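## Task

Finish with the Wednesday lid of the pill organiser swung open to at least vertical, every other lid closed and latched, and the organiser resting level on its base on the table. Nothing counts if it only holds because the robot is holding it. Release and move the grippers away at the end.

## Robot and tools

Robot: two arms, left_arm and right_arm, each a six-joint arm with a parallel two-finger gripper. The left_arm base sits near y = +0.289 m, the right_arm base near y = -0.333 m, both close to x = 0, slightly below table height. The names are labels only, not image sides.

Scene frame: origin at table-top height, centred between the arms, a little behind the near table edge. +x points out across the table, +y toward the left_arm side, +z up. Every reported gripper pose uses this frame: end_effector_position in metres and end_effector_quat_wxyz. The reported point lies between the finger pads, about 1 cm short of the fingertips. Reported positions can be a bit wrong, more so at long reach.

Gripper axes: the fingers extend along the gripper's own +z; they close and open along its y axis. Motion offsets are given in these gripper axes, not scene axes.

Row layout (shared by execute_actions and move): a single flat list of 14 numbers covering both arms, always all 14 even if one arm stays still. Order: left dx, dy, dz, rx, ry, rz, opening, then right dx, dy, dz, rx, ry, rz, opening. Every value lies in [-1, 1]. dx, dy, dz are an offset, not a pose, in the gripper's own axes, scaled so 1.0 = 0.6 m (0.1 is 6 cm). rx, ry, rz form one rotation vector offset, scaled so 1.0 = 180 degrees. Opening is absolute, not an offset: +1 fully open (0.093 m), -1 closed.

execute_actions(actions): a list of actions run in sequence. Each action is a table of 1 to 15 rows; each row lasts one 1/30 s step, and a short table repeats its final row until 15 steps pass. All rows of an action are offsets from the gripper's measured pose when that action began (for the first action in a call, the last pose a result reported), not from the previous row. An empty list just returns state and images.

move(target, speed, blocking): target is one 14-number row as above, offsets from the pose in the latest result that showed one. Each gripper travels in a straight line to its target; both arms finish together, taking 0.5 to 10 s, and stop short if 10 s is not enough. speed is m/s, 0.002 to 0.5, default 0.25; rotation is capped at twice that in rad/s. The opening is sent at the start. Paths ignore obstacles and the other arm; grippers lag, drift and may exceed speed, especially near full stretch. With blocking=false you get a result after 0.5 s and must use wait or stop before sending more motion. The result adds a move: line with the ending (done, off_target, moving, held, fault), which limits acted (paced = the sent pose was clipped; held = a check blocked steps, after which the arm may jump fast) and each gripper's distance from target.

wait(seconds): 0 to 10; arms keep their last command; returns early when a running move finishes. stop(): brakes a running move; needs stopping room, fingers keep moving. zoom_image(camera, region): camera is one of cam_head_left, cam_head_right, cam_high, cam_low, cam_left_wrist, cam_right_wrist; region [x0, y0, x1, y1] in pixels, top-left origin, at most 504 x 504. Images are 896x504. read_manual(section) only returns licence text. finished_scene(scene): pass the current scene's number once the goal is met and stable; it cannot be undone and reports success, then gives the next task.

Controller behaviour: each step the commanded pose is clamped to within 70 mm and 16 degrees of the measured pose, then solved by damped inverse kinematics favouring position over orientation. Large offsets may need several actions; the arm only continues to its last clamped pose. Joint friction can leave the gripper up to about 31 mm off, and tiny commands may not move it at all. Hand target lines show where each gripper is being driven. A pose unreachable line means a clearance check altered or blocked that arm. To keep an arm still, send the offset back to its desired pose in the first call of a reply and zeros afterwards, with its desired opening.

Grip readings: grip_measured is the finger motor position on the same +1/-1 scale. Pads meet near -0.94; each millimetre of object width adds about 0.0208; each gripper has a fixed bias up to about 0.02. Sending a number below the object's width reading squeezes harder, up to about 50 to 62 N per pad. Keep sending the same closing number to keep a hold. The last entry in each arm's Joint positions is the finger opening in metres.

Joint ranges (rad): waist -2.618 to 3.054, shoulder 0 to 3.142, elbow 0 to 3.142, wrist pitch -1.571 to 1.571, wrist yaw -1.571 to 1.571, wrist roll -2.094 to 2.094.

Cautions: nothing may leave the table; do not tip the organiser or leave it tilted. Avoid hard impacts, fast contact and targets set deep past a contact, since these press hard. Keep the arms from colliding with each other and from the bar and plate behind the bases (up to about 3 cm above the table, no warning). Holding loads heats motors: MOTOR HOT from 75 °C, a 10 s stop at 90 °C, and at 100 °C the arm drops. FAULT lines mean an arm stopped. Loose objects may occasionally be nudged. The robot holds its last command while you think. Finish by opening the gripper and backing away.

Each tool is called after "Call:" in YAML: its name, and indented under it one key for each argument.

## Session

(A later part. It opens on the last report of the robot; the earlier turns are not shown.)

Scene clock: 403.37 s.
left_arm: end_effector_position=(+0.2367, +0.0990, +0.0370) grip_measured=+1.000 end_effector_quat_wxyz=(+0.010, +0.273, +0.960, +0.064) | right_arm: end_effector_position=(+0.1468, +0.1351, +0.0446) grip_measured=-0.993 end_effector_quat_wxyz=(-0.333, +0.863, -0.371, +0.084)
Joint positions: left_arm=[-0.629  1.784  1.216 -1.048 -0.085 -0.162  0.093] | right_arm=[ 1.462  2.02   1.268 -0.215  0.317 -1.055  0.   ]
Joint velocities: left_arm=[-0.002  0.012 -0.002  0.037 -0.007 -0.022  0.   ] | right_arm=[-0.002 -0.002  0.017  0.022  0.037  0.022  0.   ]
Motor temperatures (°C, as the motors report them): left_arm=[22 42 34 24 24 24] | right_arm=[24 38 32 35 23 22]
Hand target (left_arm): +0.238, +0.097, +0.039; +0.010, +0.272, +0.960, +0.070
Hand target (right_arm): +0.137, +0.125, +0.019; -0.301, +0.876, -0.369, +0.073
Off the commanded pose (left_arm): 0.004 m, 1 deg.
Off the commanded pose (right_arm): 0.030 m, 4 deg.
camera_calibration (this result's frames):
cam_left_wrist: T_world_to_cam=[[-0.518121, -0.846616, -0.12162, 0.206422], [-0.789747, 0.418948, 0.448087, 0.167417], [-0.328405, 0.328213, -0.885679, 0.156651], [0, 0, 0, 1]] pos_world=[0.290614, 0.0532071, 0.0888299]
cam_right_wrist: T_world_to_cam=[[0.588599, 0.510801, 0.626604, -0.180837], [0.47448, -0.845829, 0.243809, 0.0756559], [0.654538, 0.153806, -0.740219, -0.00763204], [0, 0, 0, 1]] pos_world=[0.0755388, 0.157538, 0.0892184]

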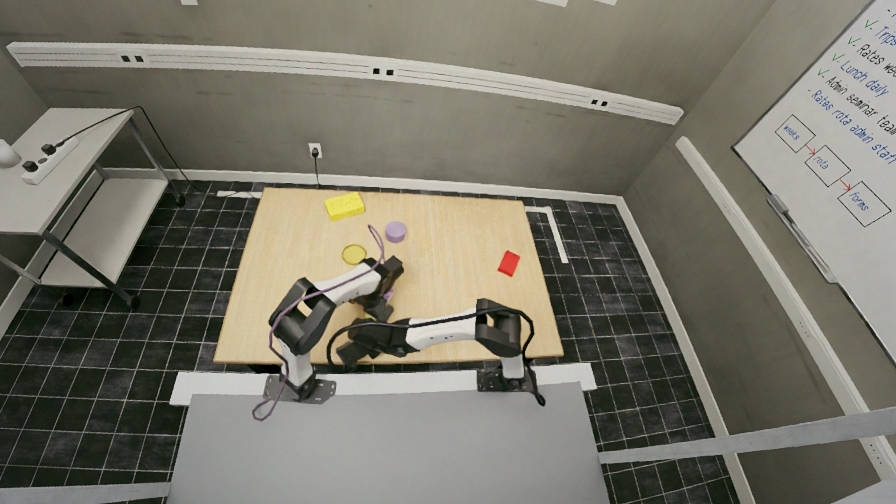

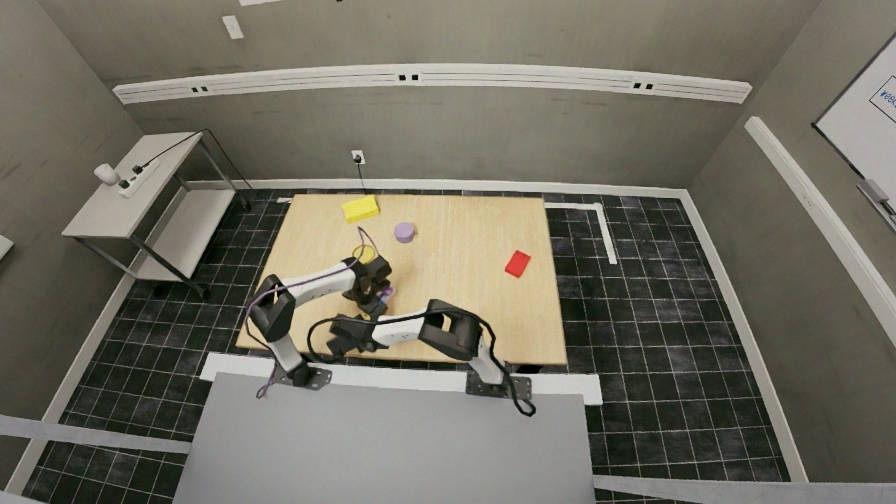

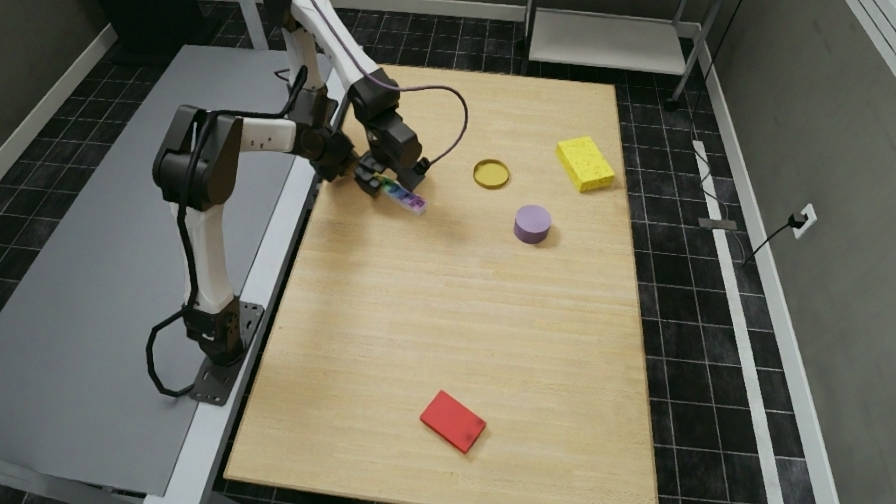

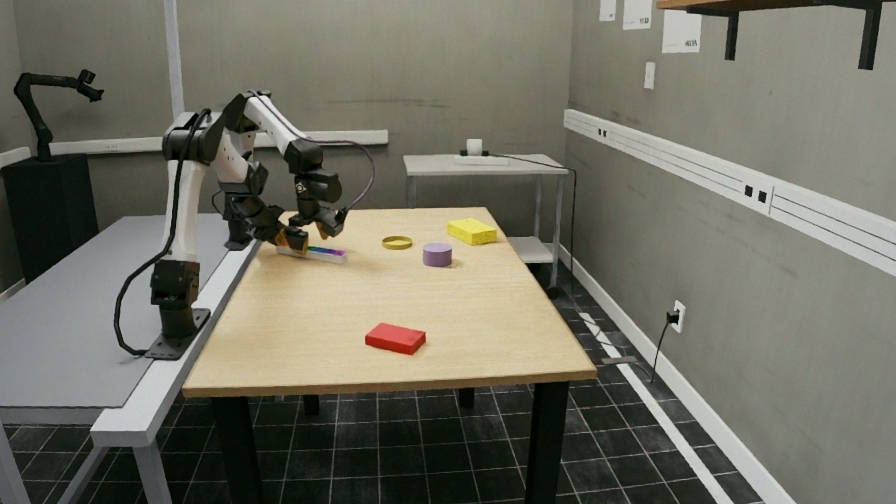

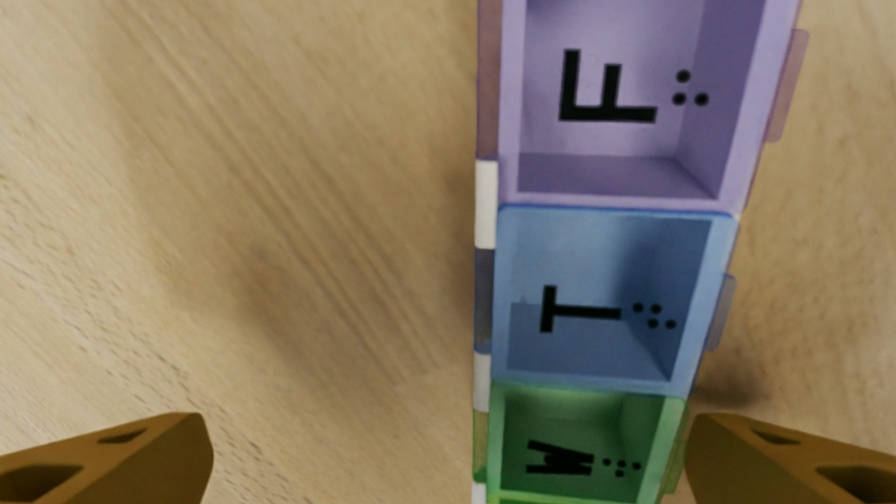

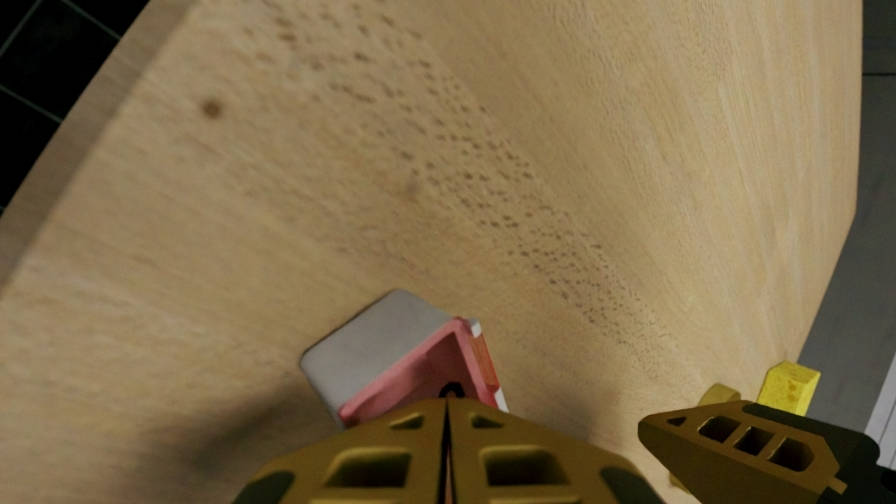

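Call:
execute_actions:
  actions:
    - [[0,0,0,0,0,0,0.95,0.004,0.045,0.02,-0.022,0,0,-1],[0,0,0,0,0,0,0.92,0.004,0.045,0.02,-0.022,0,0,-1],[0,0,0,0,0,0,0.89,0.004,0.045,0.02,-0.022,0,0,-1],[0,0,0,0,0,0,0.86,0.004,0.045,0.02,-0.022,0,0,-1],[0,0,0,0,0,0,0.84,0.004,0.045,0.02,-0.022,0,0,-1],[0,0,0,0,0,0,0.82,0.004,0.045,0.02,-0.022,0,0,-1],[0,0,0,0,0,0,0.80,0.004,0.045,0.02,-0.022,0,0,-1],[0,0,0,0,0,0,0.79,0.004,0.045,0.02,-0.022,0,0,-1],[0,0,0,0,0,0,0.78,0.004,0.045,0.02,-0.022,0,0,-1]]

Scene clock: 411.20 s.
left_arm: end_effector_position=(+0.2367, +0.0990, +0.0370) grip_measured=+0.782 end_effector_quat_wxyz=(+0.010, +0.273, +0.960, +0.064) | right_arm: end_effector_position=(+0.1468, +0.1351, +0.0446) grip_measured=-0.993 end_effector_quat_wxyz=(-0.333, +0.861, -0.376, +0.082)
Joint positions: left_arm=[-0.629  1.784  1.216 -1.048 -0.085 -0.162  0.083] | right_arm=[ 1.462  2.02   1.268 -0.215  0.317 -1.043  0.   ]
Joint velocities: left_arm=[-0.012  0.002  0.002 -0.095 -0.081  0.007  0.001] | right_arm=[ 0.007 -0.002  0.002 -0.022 -0.007  0.037  0.   ]
Motor temperatures (°C, as the motors report them): left_arm=[22 41 34 24 24 24] | right_arm=[24 38 32 35 23 22]
Hand target (left_arm): +0.237, +0.099, +0.037; +0.010, +0.273, +0.960, +0.064
Hand target (right_arm): +0.137, +0.125, +0.019; -0.302, +0.874, -0.374, +0.071
Off the commanded pose (left_arm): 0.000 m, 0 deg.
Off the commanded pose (right_arm): 0.030 m, 4 deg.
camera_calibration (this result's frames):
cam_left_wrist: T_world_to_cam=[[-0.518121, -0.846616, -0.12162, 0.206422], [-0.789747, 0.418948, 0.448087, 0.167417], [-0.328405, 0.328213, -0.885679, 0.156651], [0, 0, 0, 1]] pos_world=[0.290614, 0.0532071, 0.0888299]
cam_right_wrist: T_world_to_cam=[[0.597237, 0.502273, 0.625324, -0.180896], [0.468058, -0.851377, 0.236808, 0.0776606], [0.651329, 0.151258, -0.743567, -0.00666725], [0, 0, 0, 1]] pos_world=[0.0760308, 0.157986, 0.0897705]

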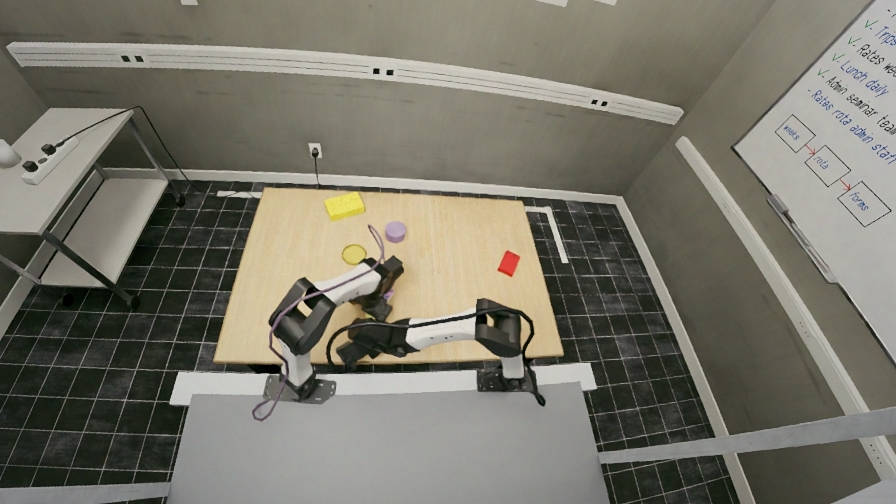

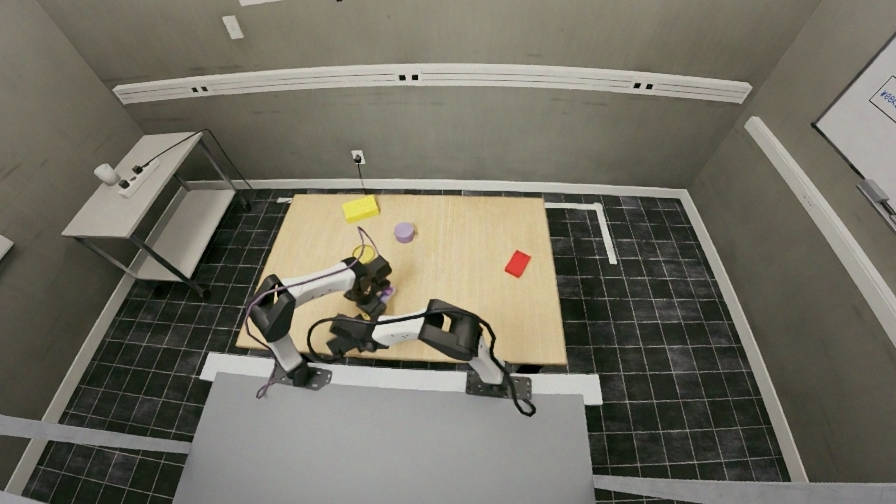

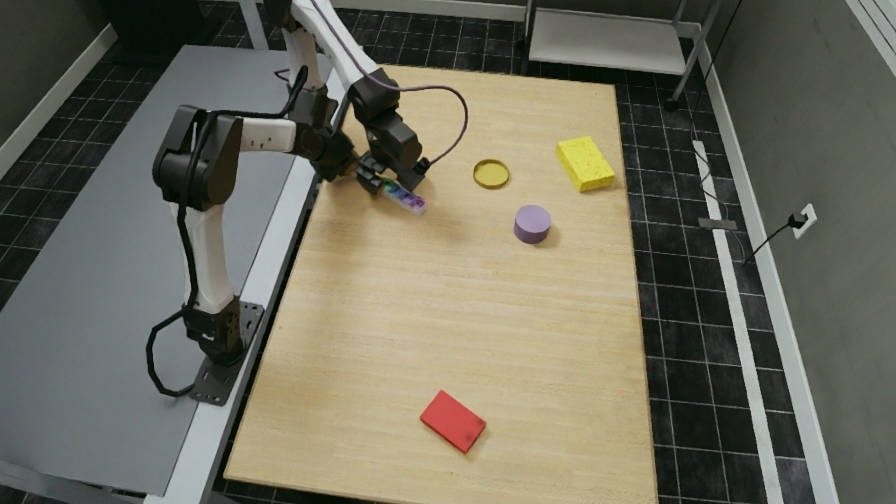

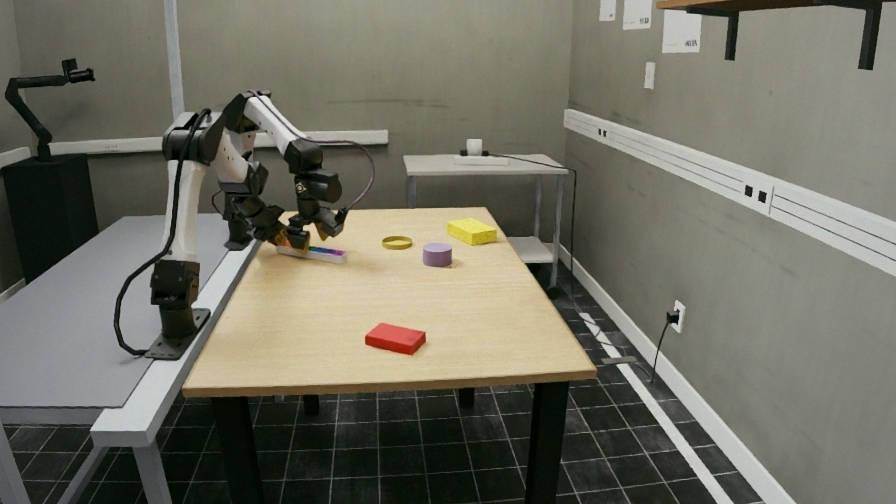

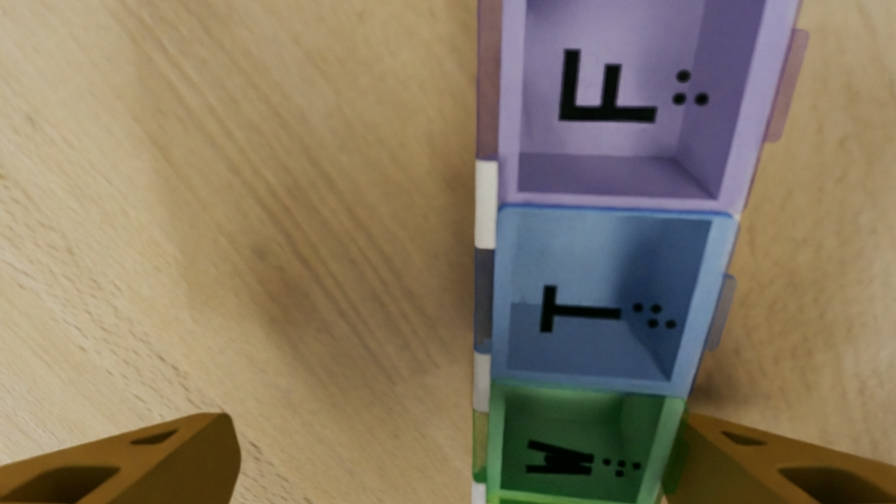

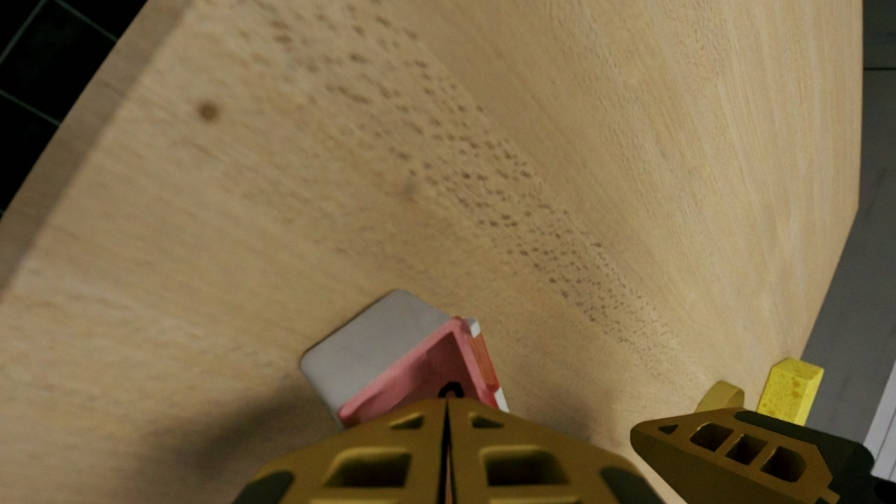

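Call:
execute_actions:
  actions:
    - [[0,0,0,0,0,0,0.775,0.004,0.045,0.02,-0.022,0,0,-1],[0,0,0,0,0,0,0.77,0.004,0.045,0.02,-0.022,0,0,-1],[0,0,0,0,0,0,0.765,0.004,0.045,0.02,-0.022,0,0,-1],[0,0,0,0,0,0,0.76,0.004,0.045,0.02,-0.022,0,0,-1],[0,0,0,0,0,0,0.755,0.004,0.045,0.02,-0.022,0,0,-1],[0,0,0,0,0,0,0.75,0.004,0.045,0.02,-0.022,0,0,-1],[0,0,0,0,0,0,0.745,0.004,0.045,0.02,-0.022,0,0,-1],[0,0,0,0,0,0,0.74,0.004,0.045,0.02,-0.022,0,0,-1],[0,0,0,0,0,0,0.735,0.004,0.045,0.02,-0.022,0,0,-1],[0,0,0,0,0,0,0.73,0.004,0.045,0.02,-0.022,0,0,-1],[0,0,0,0,0,0,0.725,0.004,0.045,0.02,-0.022,0,0,-1],[0,0,0,0,0,0,0.72,0.004,0.045,0.02,-0.022,0,0,-1]]

Scene clock: 415.67 s.
left_arm: end_effector_position=(+0.2367, +0.0990, +0.0370) grip_measured=+0.722 end_effector_quat_wxyz=(+0.010, +0.273, +0.960, +0.064) | right_arm: end_effector_position=(+0.1468, +0.1351, +0.0447) grip_measured=-0.993 end_effector_quat_wxyz=(-0.334, +0.858, -0.381, +0.080)
Joint positions: left_arm=[-0.629  1.784  1.216 -1.048 -0.085 -0.162  0.08 ] | right_arm=[ 1.462  2.02   1.268 -0.215  0.317 -1.031  0.   ]
Joint velocities: left_arm=[ 0.012 -0.032 -0.012 -0.007 -0.037 -0.007  0.   ] | right_arm=[-0.012  0.002 -0.027 -0.007  0.051  0.037  0.   ]
Motor temperatures (°C, as the motors report them): left_arm=[22 41 34 24 24 24] | right_arm=[24 39 32 35 23 22]
Hand target (left_arm): +0.237, +0.099, +0.037; +0.010, +0.273, +0.960, +0.064
Hand target (right_arm): +0.137, +0.125, +0.019; -0.303, +0.872, -0.379, +0.069
Off the commanded pose (left_arm): 0.000 m, 0 deg.
Off the commanded pose (right_arm): 0.030 m, 4 deg.
camera_calibration (this result's frames):
cam_left_wrist: T_world_to_cam=[[-0.518121, -0.846616, -0.12162, 0.206422], [-0.789747, 0.418948, 0.448087, 0.167417], [-0.328405, 0.328213, -0.885679, 0.156651], [0, 0, 0, 1]] pos_world=[0.290614, 0.0532071, 0.0888299]
cam_right_wrist: T_world_to_cam=[[0.605483, 0.4937, 0.62422, -0.180976], [0.461723, -0.856754, 0.229749, 0.0796729], [0.64823, 0.149108, -0.746703, -0.00576122], [0, 0, 0, 1]] pos_world=[0.0765257, 0.158467, 0.0903622]

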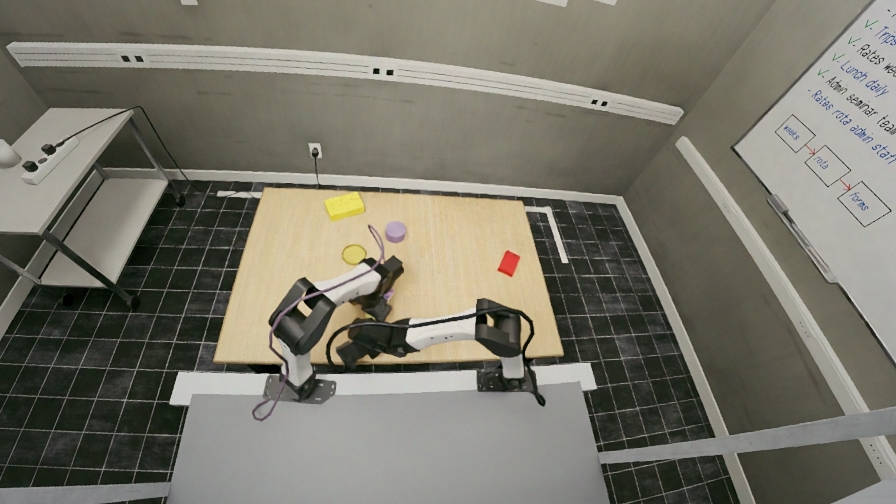

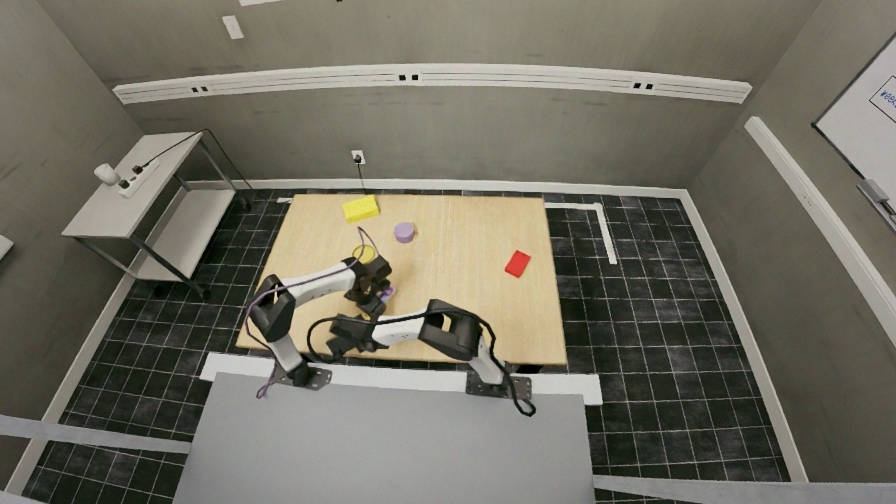

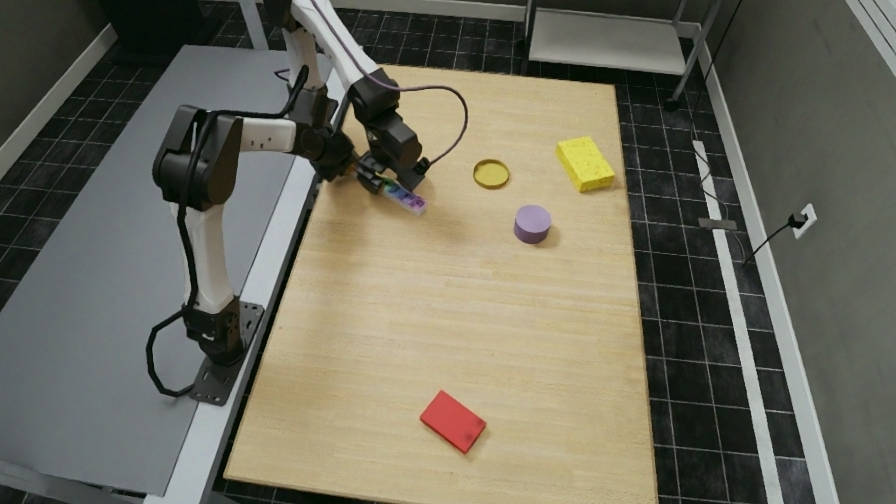

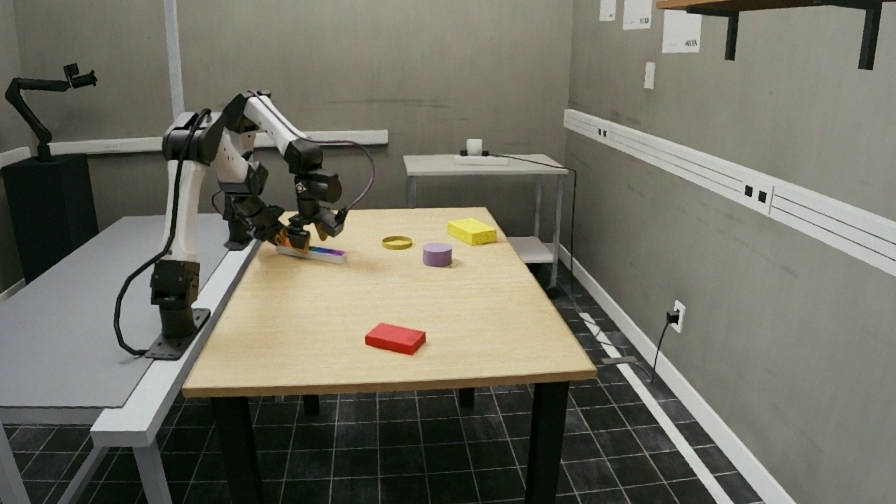

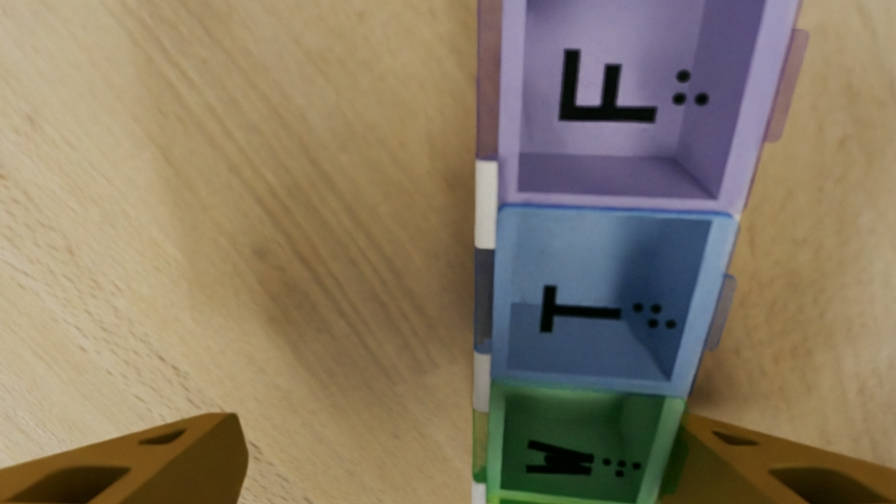

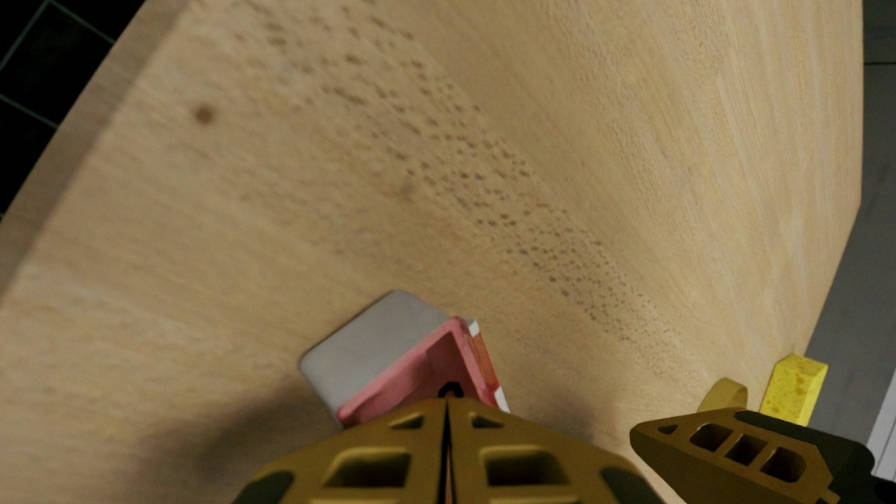

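Call:
zoom_image:
  camera: "cam_left_wrist"
  region: [560, 340, 800, 504]

Call:
zoom_image:
  camera: "cam_low"
  region: [250, 200, 370, 280]

Region (560, 340, 800, 504) of cam_left_wrist's 896x504 image, scaled by 2.100, with more detail than that image has; it fills the top 344 rows of this view, and the rest is white.

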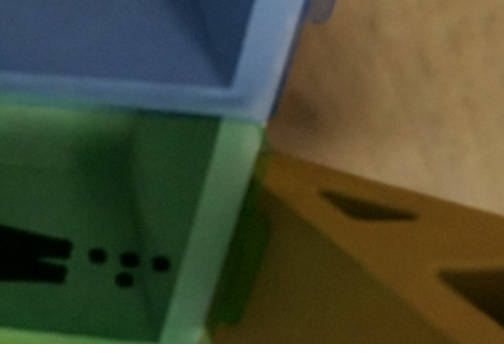

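Region (250, 200, 370, 280) of cam_low's 896x504 image, scaled by 4.200, with more detail than that image has.

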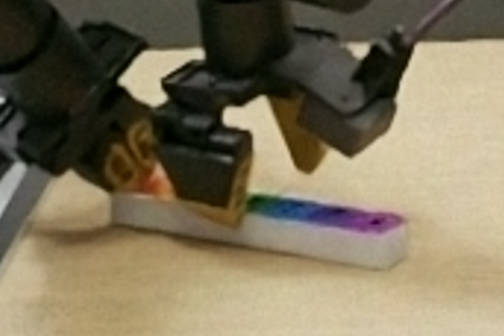

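Call:
execute_actions:
  actions:
    - [[0,0,0,0,0,0,0.715,0.004,0.045,0.02,-0.022,0,-0.004,-1],[0,0,0,0,0,0,0.71,0.004,0.045,0.02,-0.022,0,-0.004,-1],[0,0,0,0,0,0,0.705,0.004,0.045,0.02,-0.022,0,-0.004,-1],[0,0,0,0,0,0,0.70,0.004,0.045,0.02,-0.022,0,-0.004,-1],[0,0,0,0,0,0,0.695,0.004,0.045,0.02,-0.022,0,-0.004,-1],[0,0,0,0,0,0,0.69,0.004,0.045,0.02,-0.022,0,-0.004,-1],[0,0,0,0,0,0,0.685,0.004,0.045,0.02,-0.022,0,-0.004,-1],[0,0,0,0,0,0,0.68,0.004,0.045,0.02,-0.022,0,-0.004,-1],[0,0,0,0,0,0,0.675,0.004,0.045,0.02,-0.022,0,-0.004,-1],[0,0,0,0,0,0,0.67,0.004,0.045,0.02,-0.022,0,-0.004,-1],[0,0,0,0,0,0,0.665,0.004,0.045,0.02,-0.022,0,-0.004,-1],[0,0,0,0,0,0,0.66,0.004,0.045,0.02,-0.022,0,-0.004,-1]]

Scene clock: 422.17 s.
left_arm: end_effector_position=(+0.2367, +0.0990, +0.0370) grip_measured=+0.662 end_effector_quat_wxyz=(+0.010, +0.273, +0.960, +0.064) | right_arm: end_effector_position=(+0.1468, +0.1355, +0.0449) grip_measured=-0.993 end_effector_quat_wxyz=(-0.334, +0.858, -0.382, +0.079)
Joint positions: left_arm=[-0.629  1.784  1.216 -1.048 -0.085 -0.162  0.077] | right_arm=[ 1.462  2.02   1.268 -0.213  0.316 -1.03   0.   ]
Joint velocities: left_arm=[-0.012  0.007 -0.002  0.007  0.007  0.051  0.   ] | right_arm=[-0.007  0.007 -0.002  0.037  0.022 -0.037  0.   ]
Motor temperatures (°C, as the motors report them): left_arm=[22 42 34 24 24 24] | right_arm=[24 39 32 35 23 22]
Hand target (left_arm): +0.237, +0.099, +0.037; +0.010, +0.273, +0.960, +0.064
Hand target (right_arm): +0.137, +0.126, +0.019; -0.303, +0.872, -0.379, +0.069
Off the commanded pose (left_arm): 0.000 m, 0 deg.
Off the commanded pose (right_arm): 0.030 m, 4 deg.
camera_calibration (this result's frames):
cam_left_wrist: T_world_to_cam=[[-0.518121, -0.846616, -0.12162, 0.206422], [-0.789747, 0.418948, 0.448087, 0.167417], [-0.328405, 0.328213, -0.885679, 0.156651], [0, 0, 0, 1]] pos_world=[0.290614, 0.0532071, 0.0888299]
cam_right_wrist: T_world_to_cam=[[0.606006, 0.492406, 0.624735, -0.181141], [0.46175, -0.857266, 0.227775, 0.08009], [0.647722, 0.150438, -0.746876, -0.00572899], [0, 0, 0, 1]] pos_world=[0.0765019, 0.158715, 0.090644]

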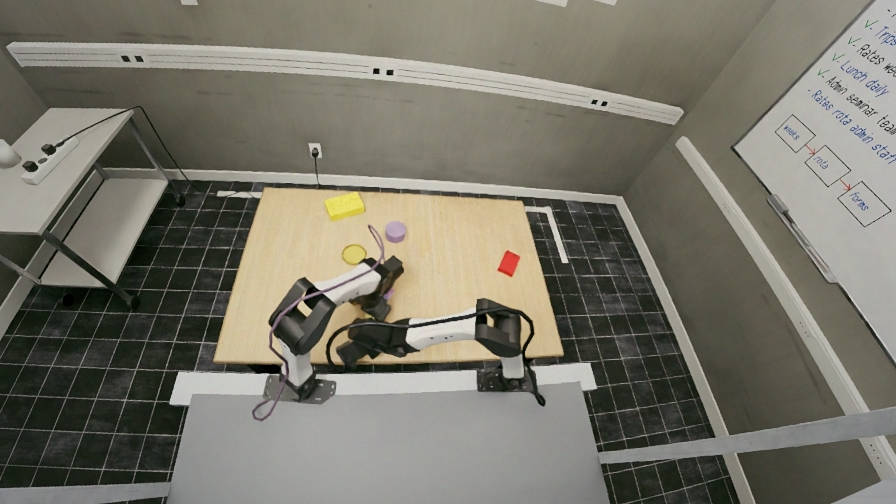

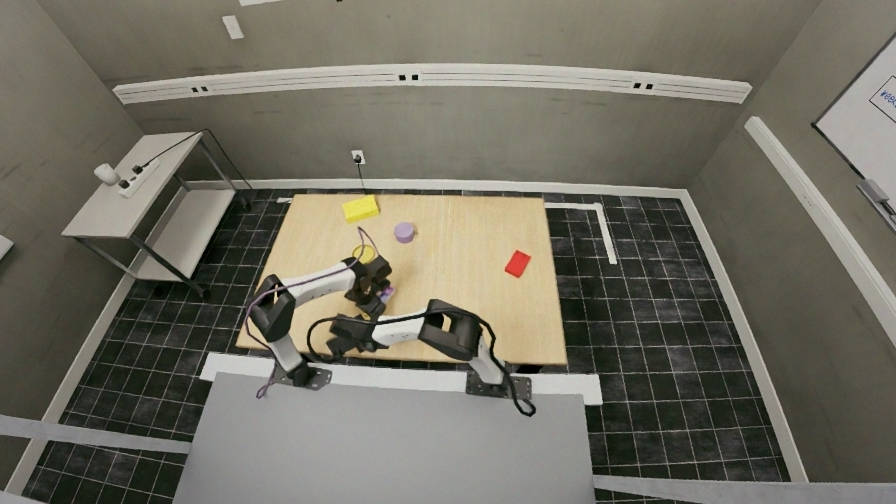

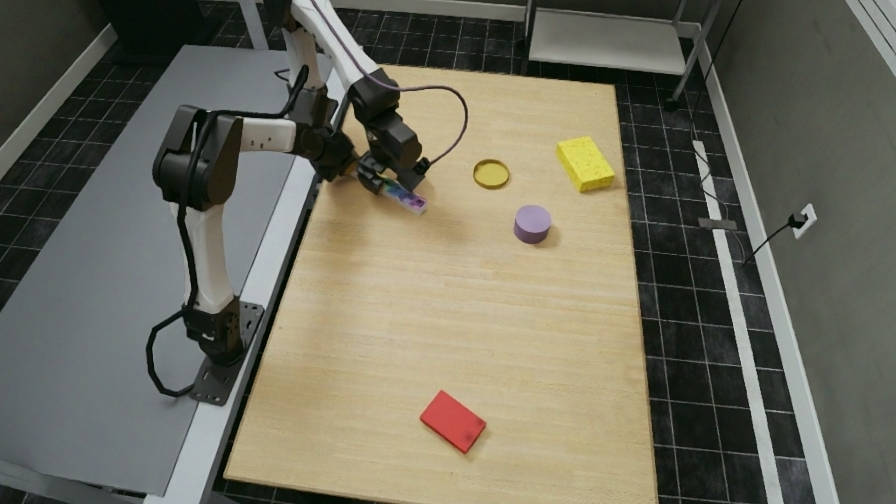

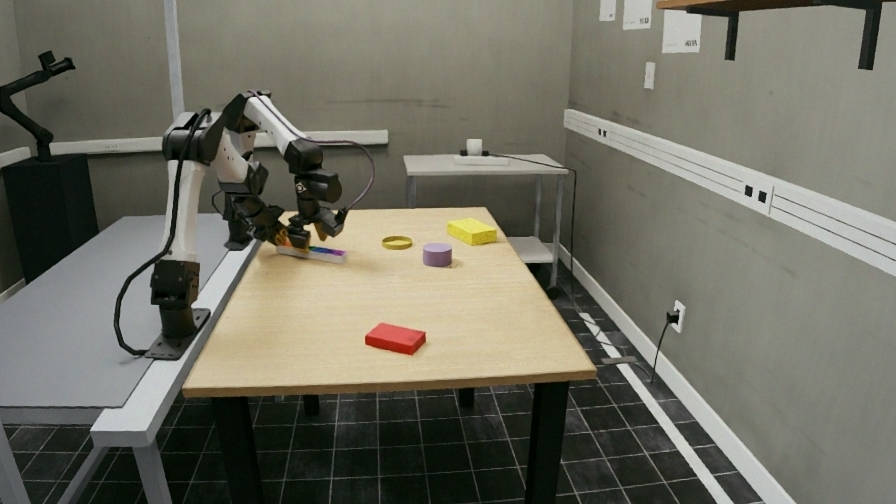

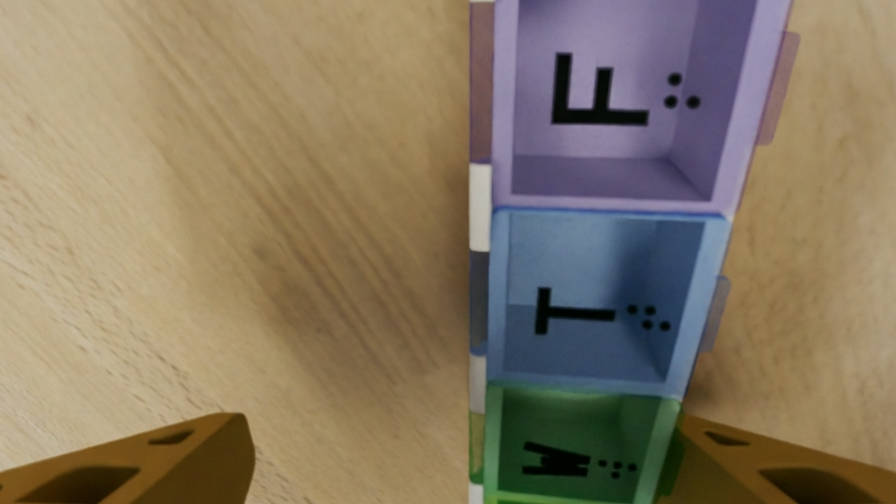

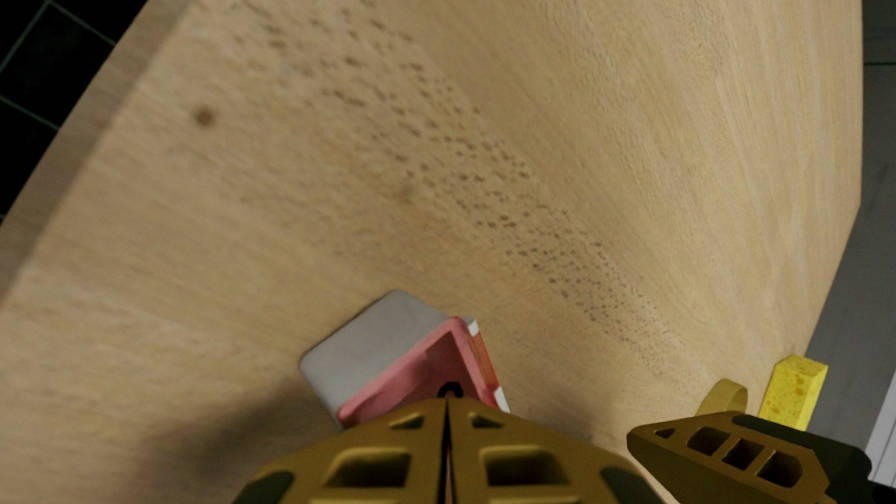

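Call:
execute_actions:
  actions:
    - [[0,0.0005,-0.004,0,0,0,0.655,0.004,0.045,0.02,-0.022,0,-0.004,-1],[0,0.0008,-0.006,0,0,0,0.65,0.004,0.045,0.02,-0.022,0,-0.004,-1],[0,0.001,-0.0075,0,0,0,0.645,0.004,0.045,0.02,-0.022,0,-0.004,-1],[0,0.0012,-0.009,0,0,0,0.64,0.004,0.045,0.02,-0.022,0,-0.004,-1],[0,0.0014,-0.0105,0,0,0,0.635,0.004,0.045,0.02,-0.022,0,-0.004,-1],[0,0.0016,-0.012,0,0,0,0.63,0.004,0.045,0.02,-0.022,0,-0.004,-1],[0,0.0018,-0.0135,0,0,0,0.625,0.004,0.045,0.02,-0.022,0,-0.004,-1],[0,0.002,-0.015,0,0,0,0.62,0.004,0.045,0.02,-0.022,0,-0.004,-1],[0,0.0022,-0.0165,0,0,0,0.615,0.004,0.045,0.02,-0.022,0,-0.004,-1],[0,0.0024,-0.018,0,0,0,0.61,0.004,0.045,0.02,-0.022,0,-0.004,-1],[0,0.0026,-0.0195,0,0,0,0.605,0.004,0.045,0.02,-0.022,0,-0.004,-1],[0,0.0028,-0.021,0,0,0,0.60,0.004,0.045,0.02,-0.022,0,-0.004,-1],[0,0.003,-0.0225,0,0,0,0.59,0.004,0.045,0.02,-0.022,0,-0.004,-1],[0,0.003,-0.0225,0,0,0,0.58,0.004,0.045,0.02,-0.022,0,-0.004,-1],[0,0.003,-0.0225,0,0,0,0.57,0.004,0.045,0.02,-0.022,0,-0.004,-1]]

Scene clock: 433.47 s.
left_arm: end_effector_position=(+0.2353, +0.1001, +0.0408) grip_measured=+0.577 end_effector_quat_wxyz=(+0.004, +0.273, +0.960, +0.067) | right_arm: end_effector_position=(+0.1459, +0.1363, +0.0450) grip_measured=-0.993 end_effector_quat_wxyz=(-0.335, +0.858, -0.381, +0.076)
Joint positions: left_arm=[-0.629  1.784  1.231 -1.076 -0.085 -0.162  0.073] | right_arm=[ 1.462  2.02   1.268 -0.211  0.31  -1.03   0.   ]
Joint velocities: left_arm=[ 0.002 -0.007  0.076 -0.081 -0.007 -0.066 -0.01 ] | right_arm=[ 0.012  0.002 -0.002  0.037 -0.007 -0.051  0.   ]
Motor temperatures (°C, as the motors report them): left_arm=[22 42 34 24 24 24] | right_arm=[24 39 32 35 23 22]
Hand target (left_arm): +0.237, +0.099, +0.050; +0.010, +0.273, +0.960, +0.064
Hand target (right_arm): +0.137, +0.126, +0.019; -0.304, +0.871, -0.379, +0.068
Off the commanded pose (left_arm): 0.010 m, 1 deg.
Off the commanded pose (right_arm): 0.030 m, 4 deg.
camera_calibration (this result's frames):
cam_left_wrist: T_world_to_cam=[[-0.51883, -0.845894, -0.123606, 0.207197], [-0.785777, 0.414933, 0.458678, 0.163183], [-0.336705, 0.335103, -0.879964, 0.16022], [0, 0, 0, 1]] pos_world=[0.289672, 0.0538663, 0.0917502]
cam_right_wrist: T_world_to_cam=[[0.607261, 0.492444, 0.623484, -0.181173], [0.465911, -0.856374, 0.222599, 0.0806858], [0.643553, 0.155313, -0.749478, -0.00514017], [0, 0, 0, 1]] pos_world=[0.0757349, 0.159113, 0.0911455]

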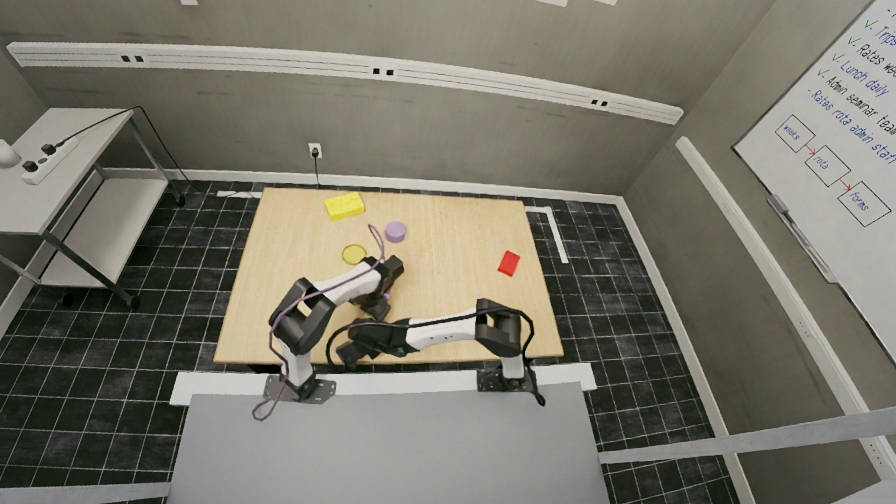

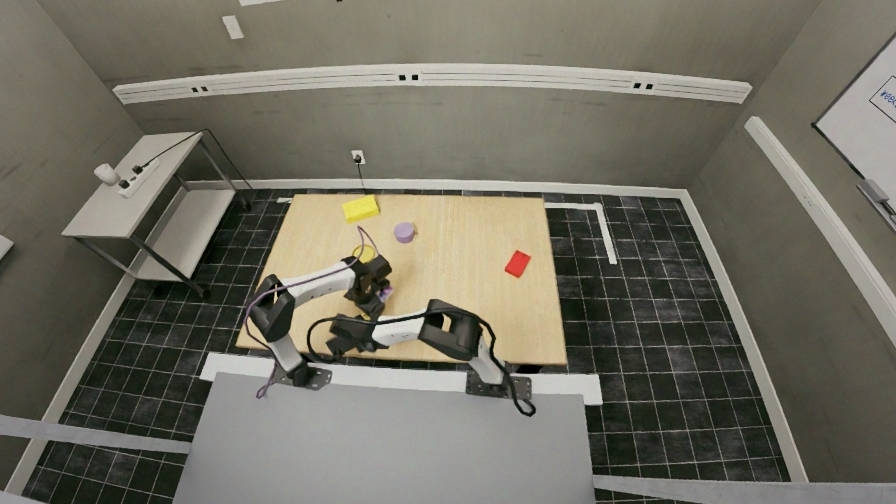

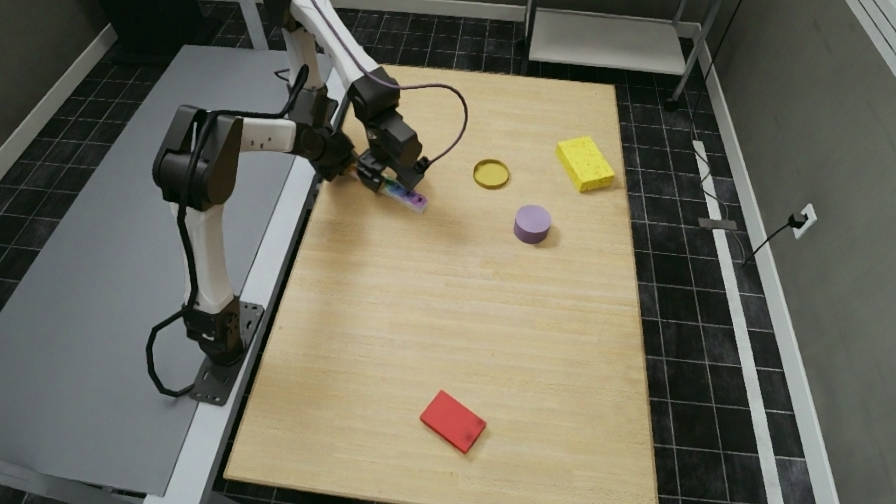

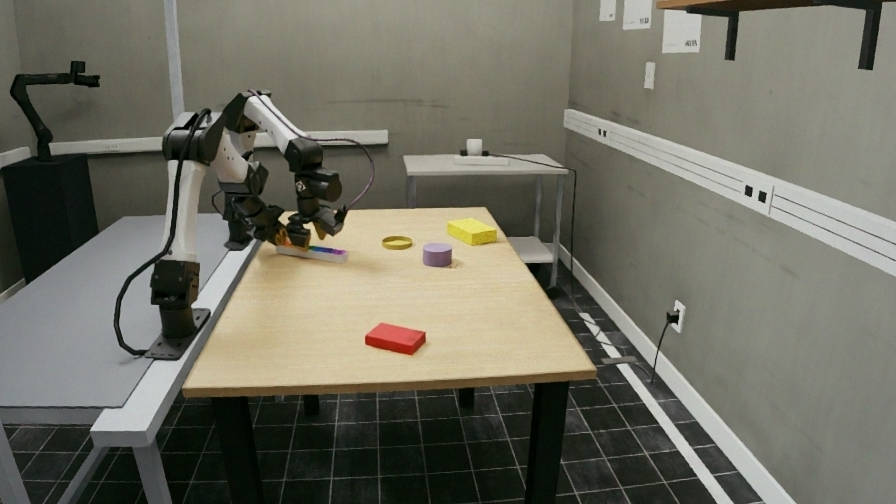

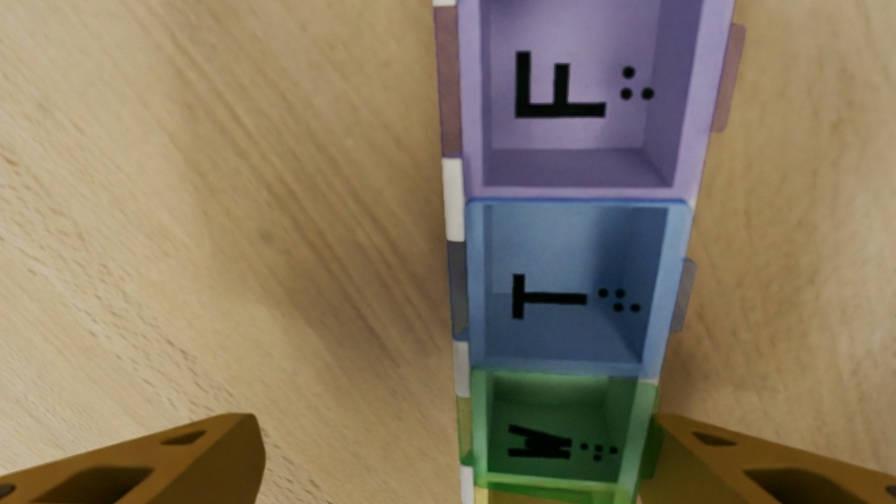

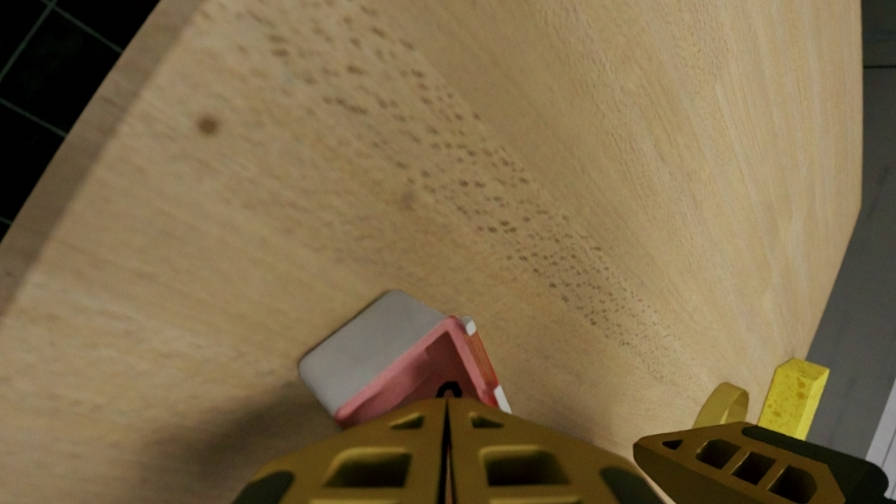

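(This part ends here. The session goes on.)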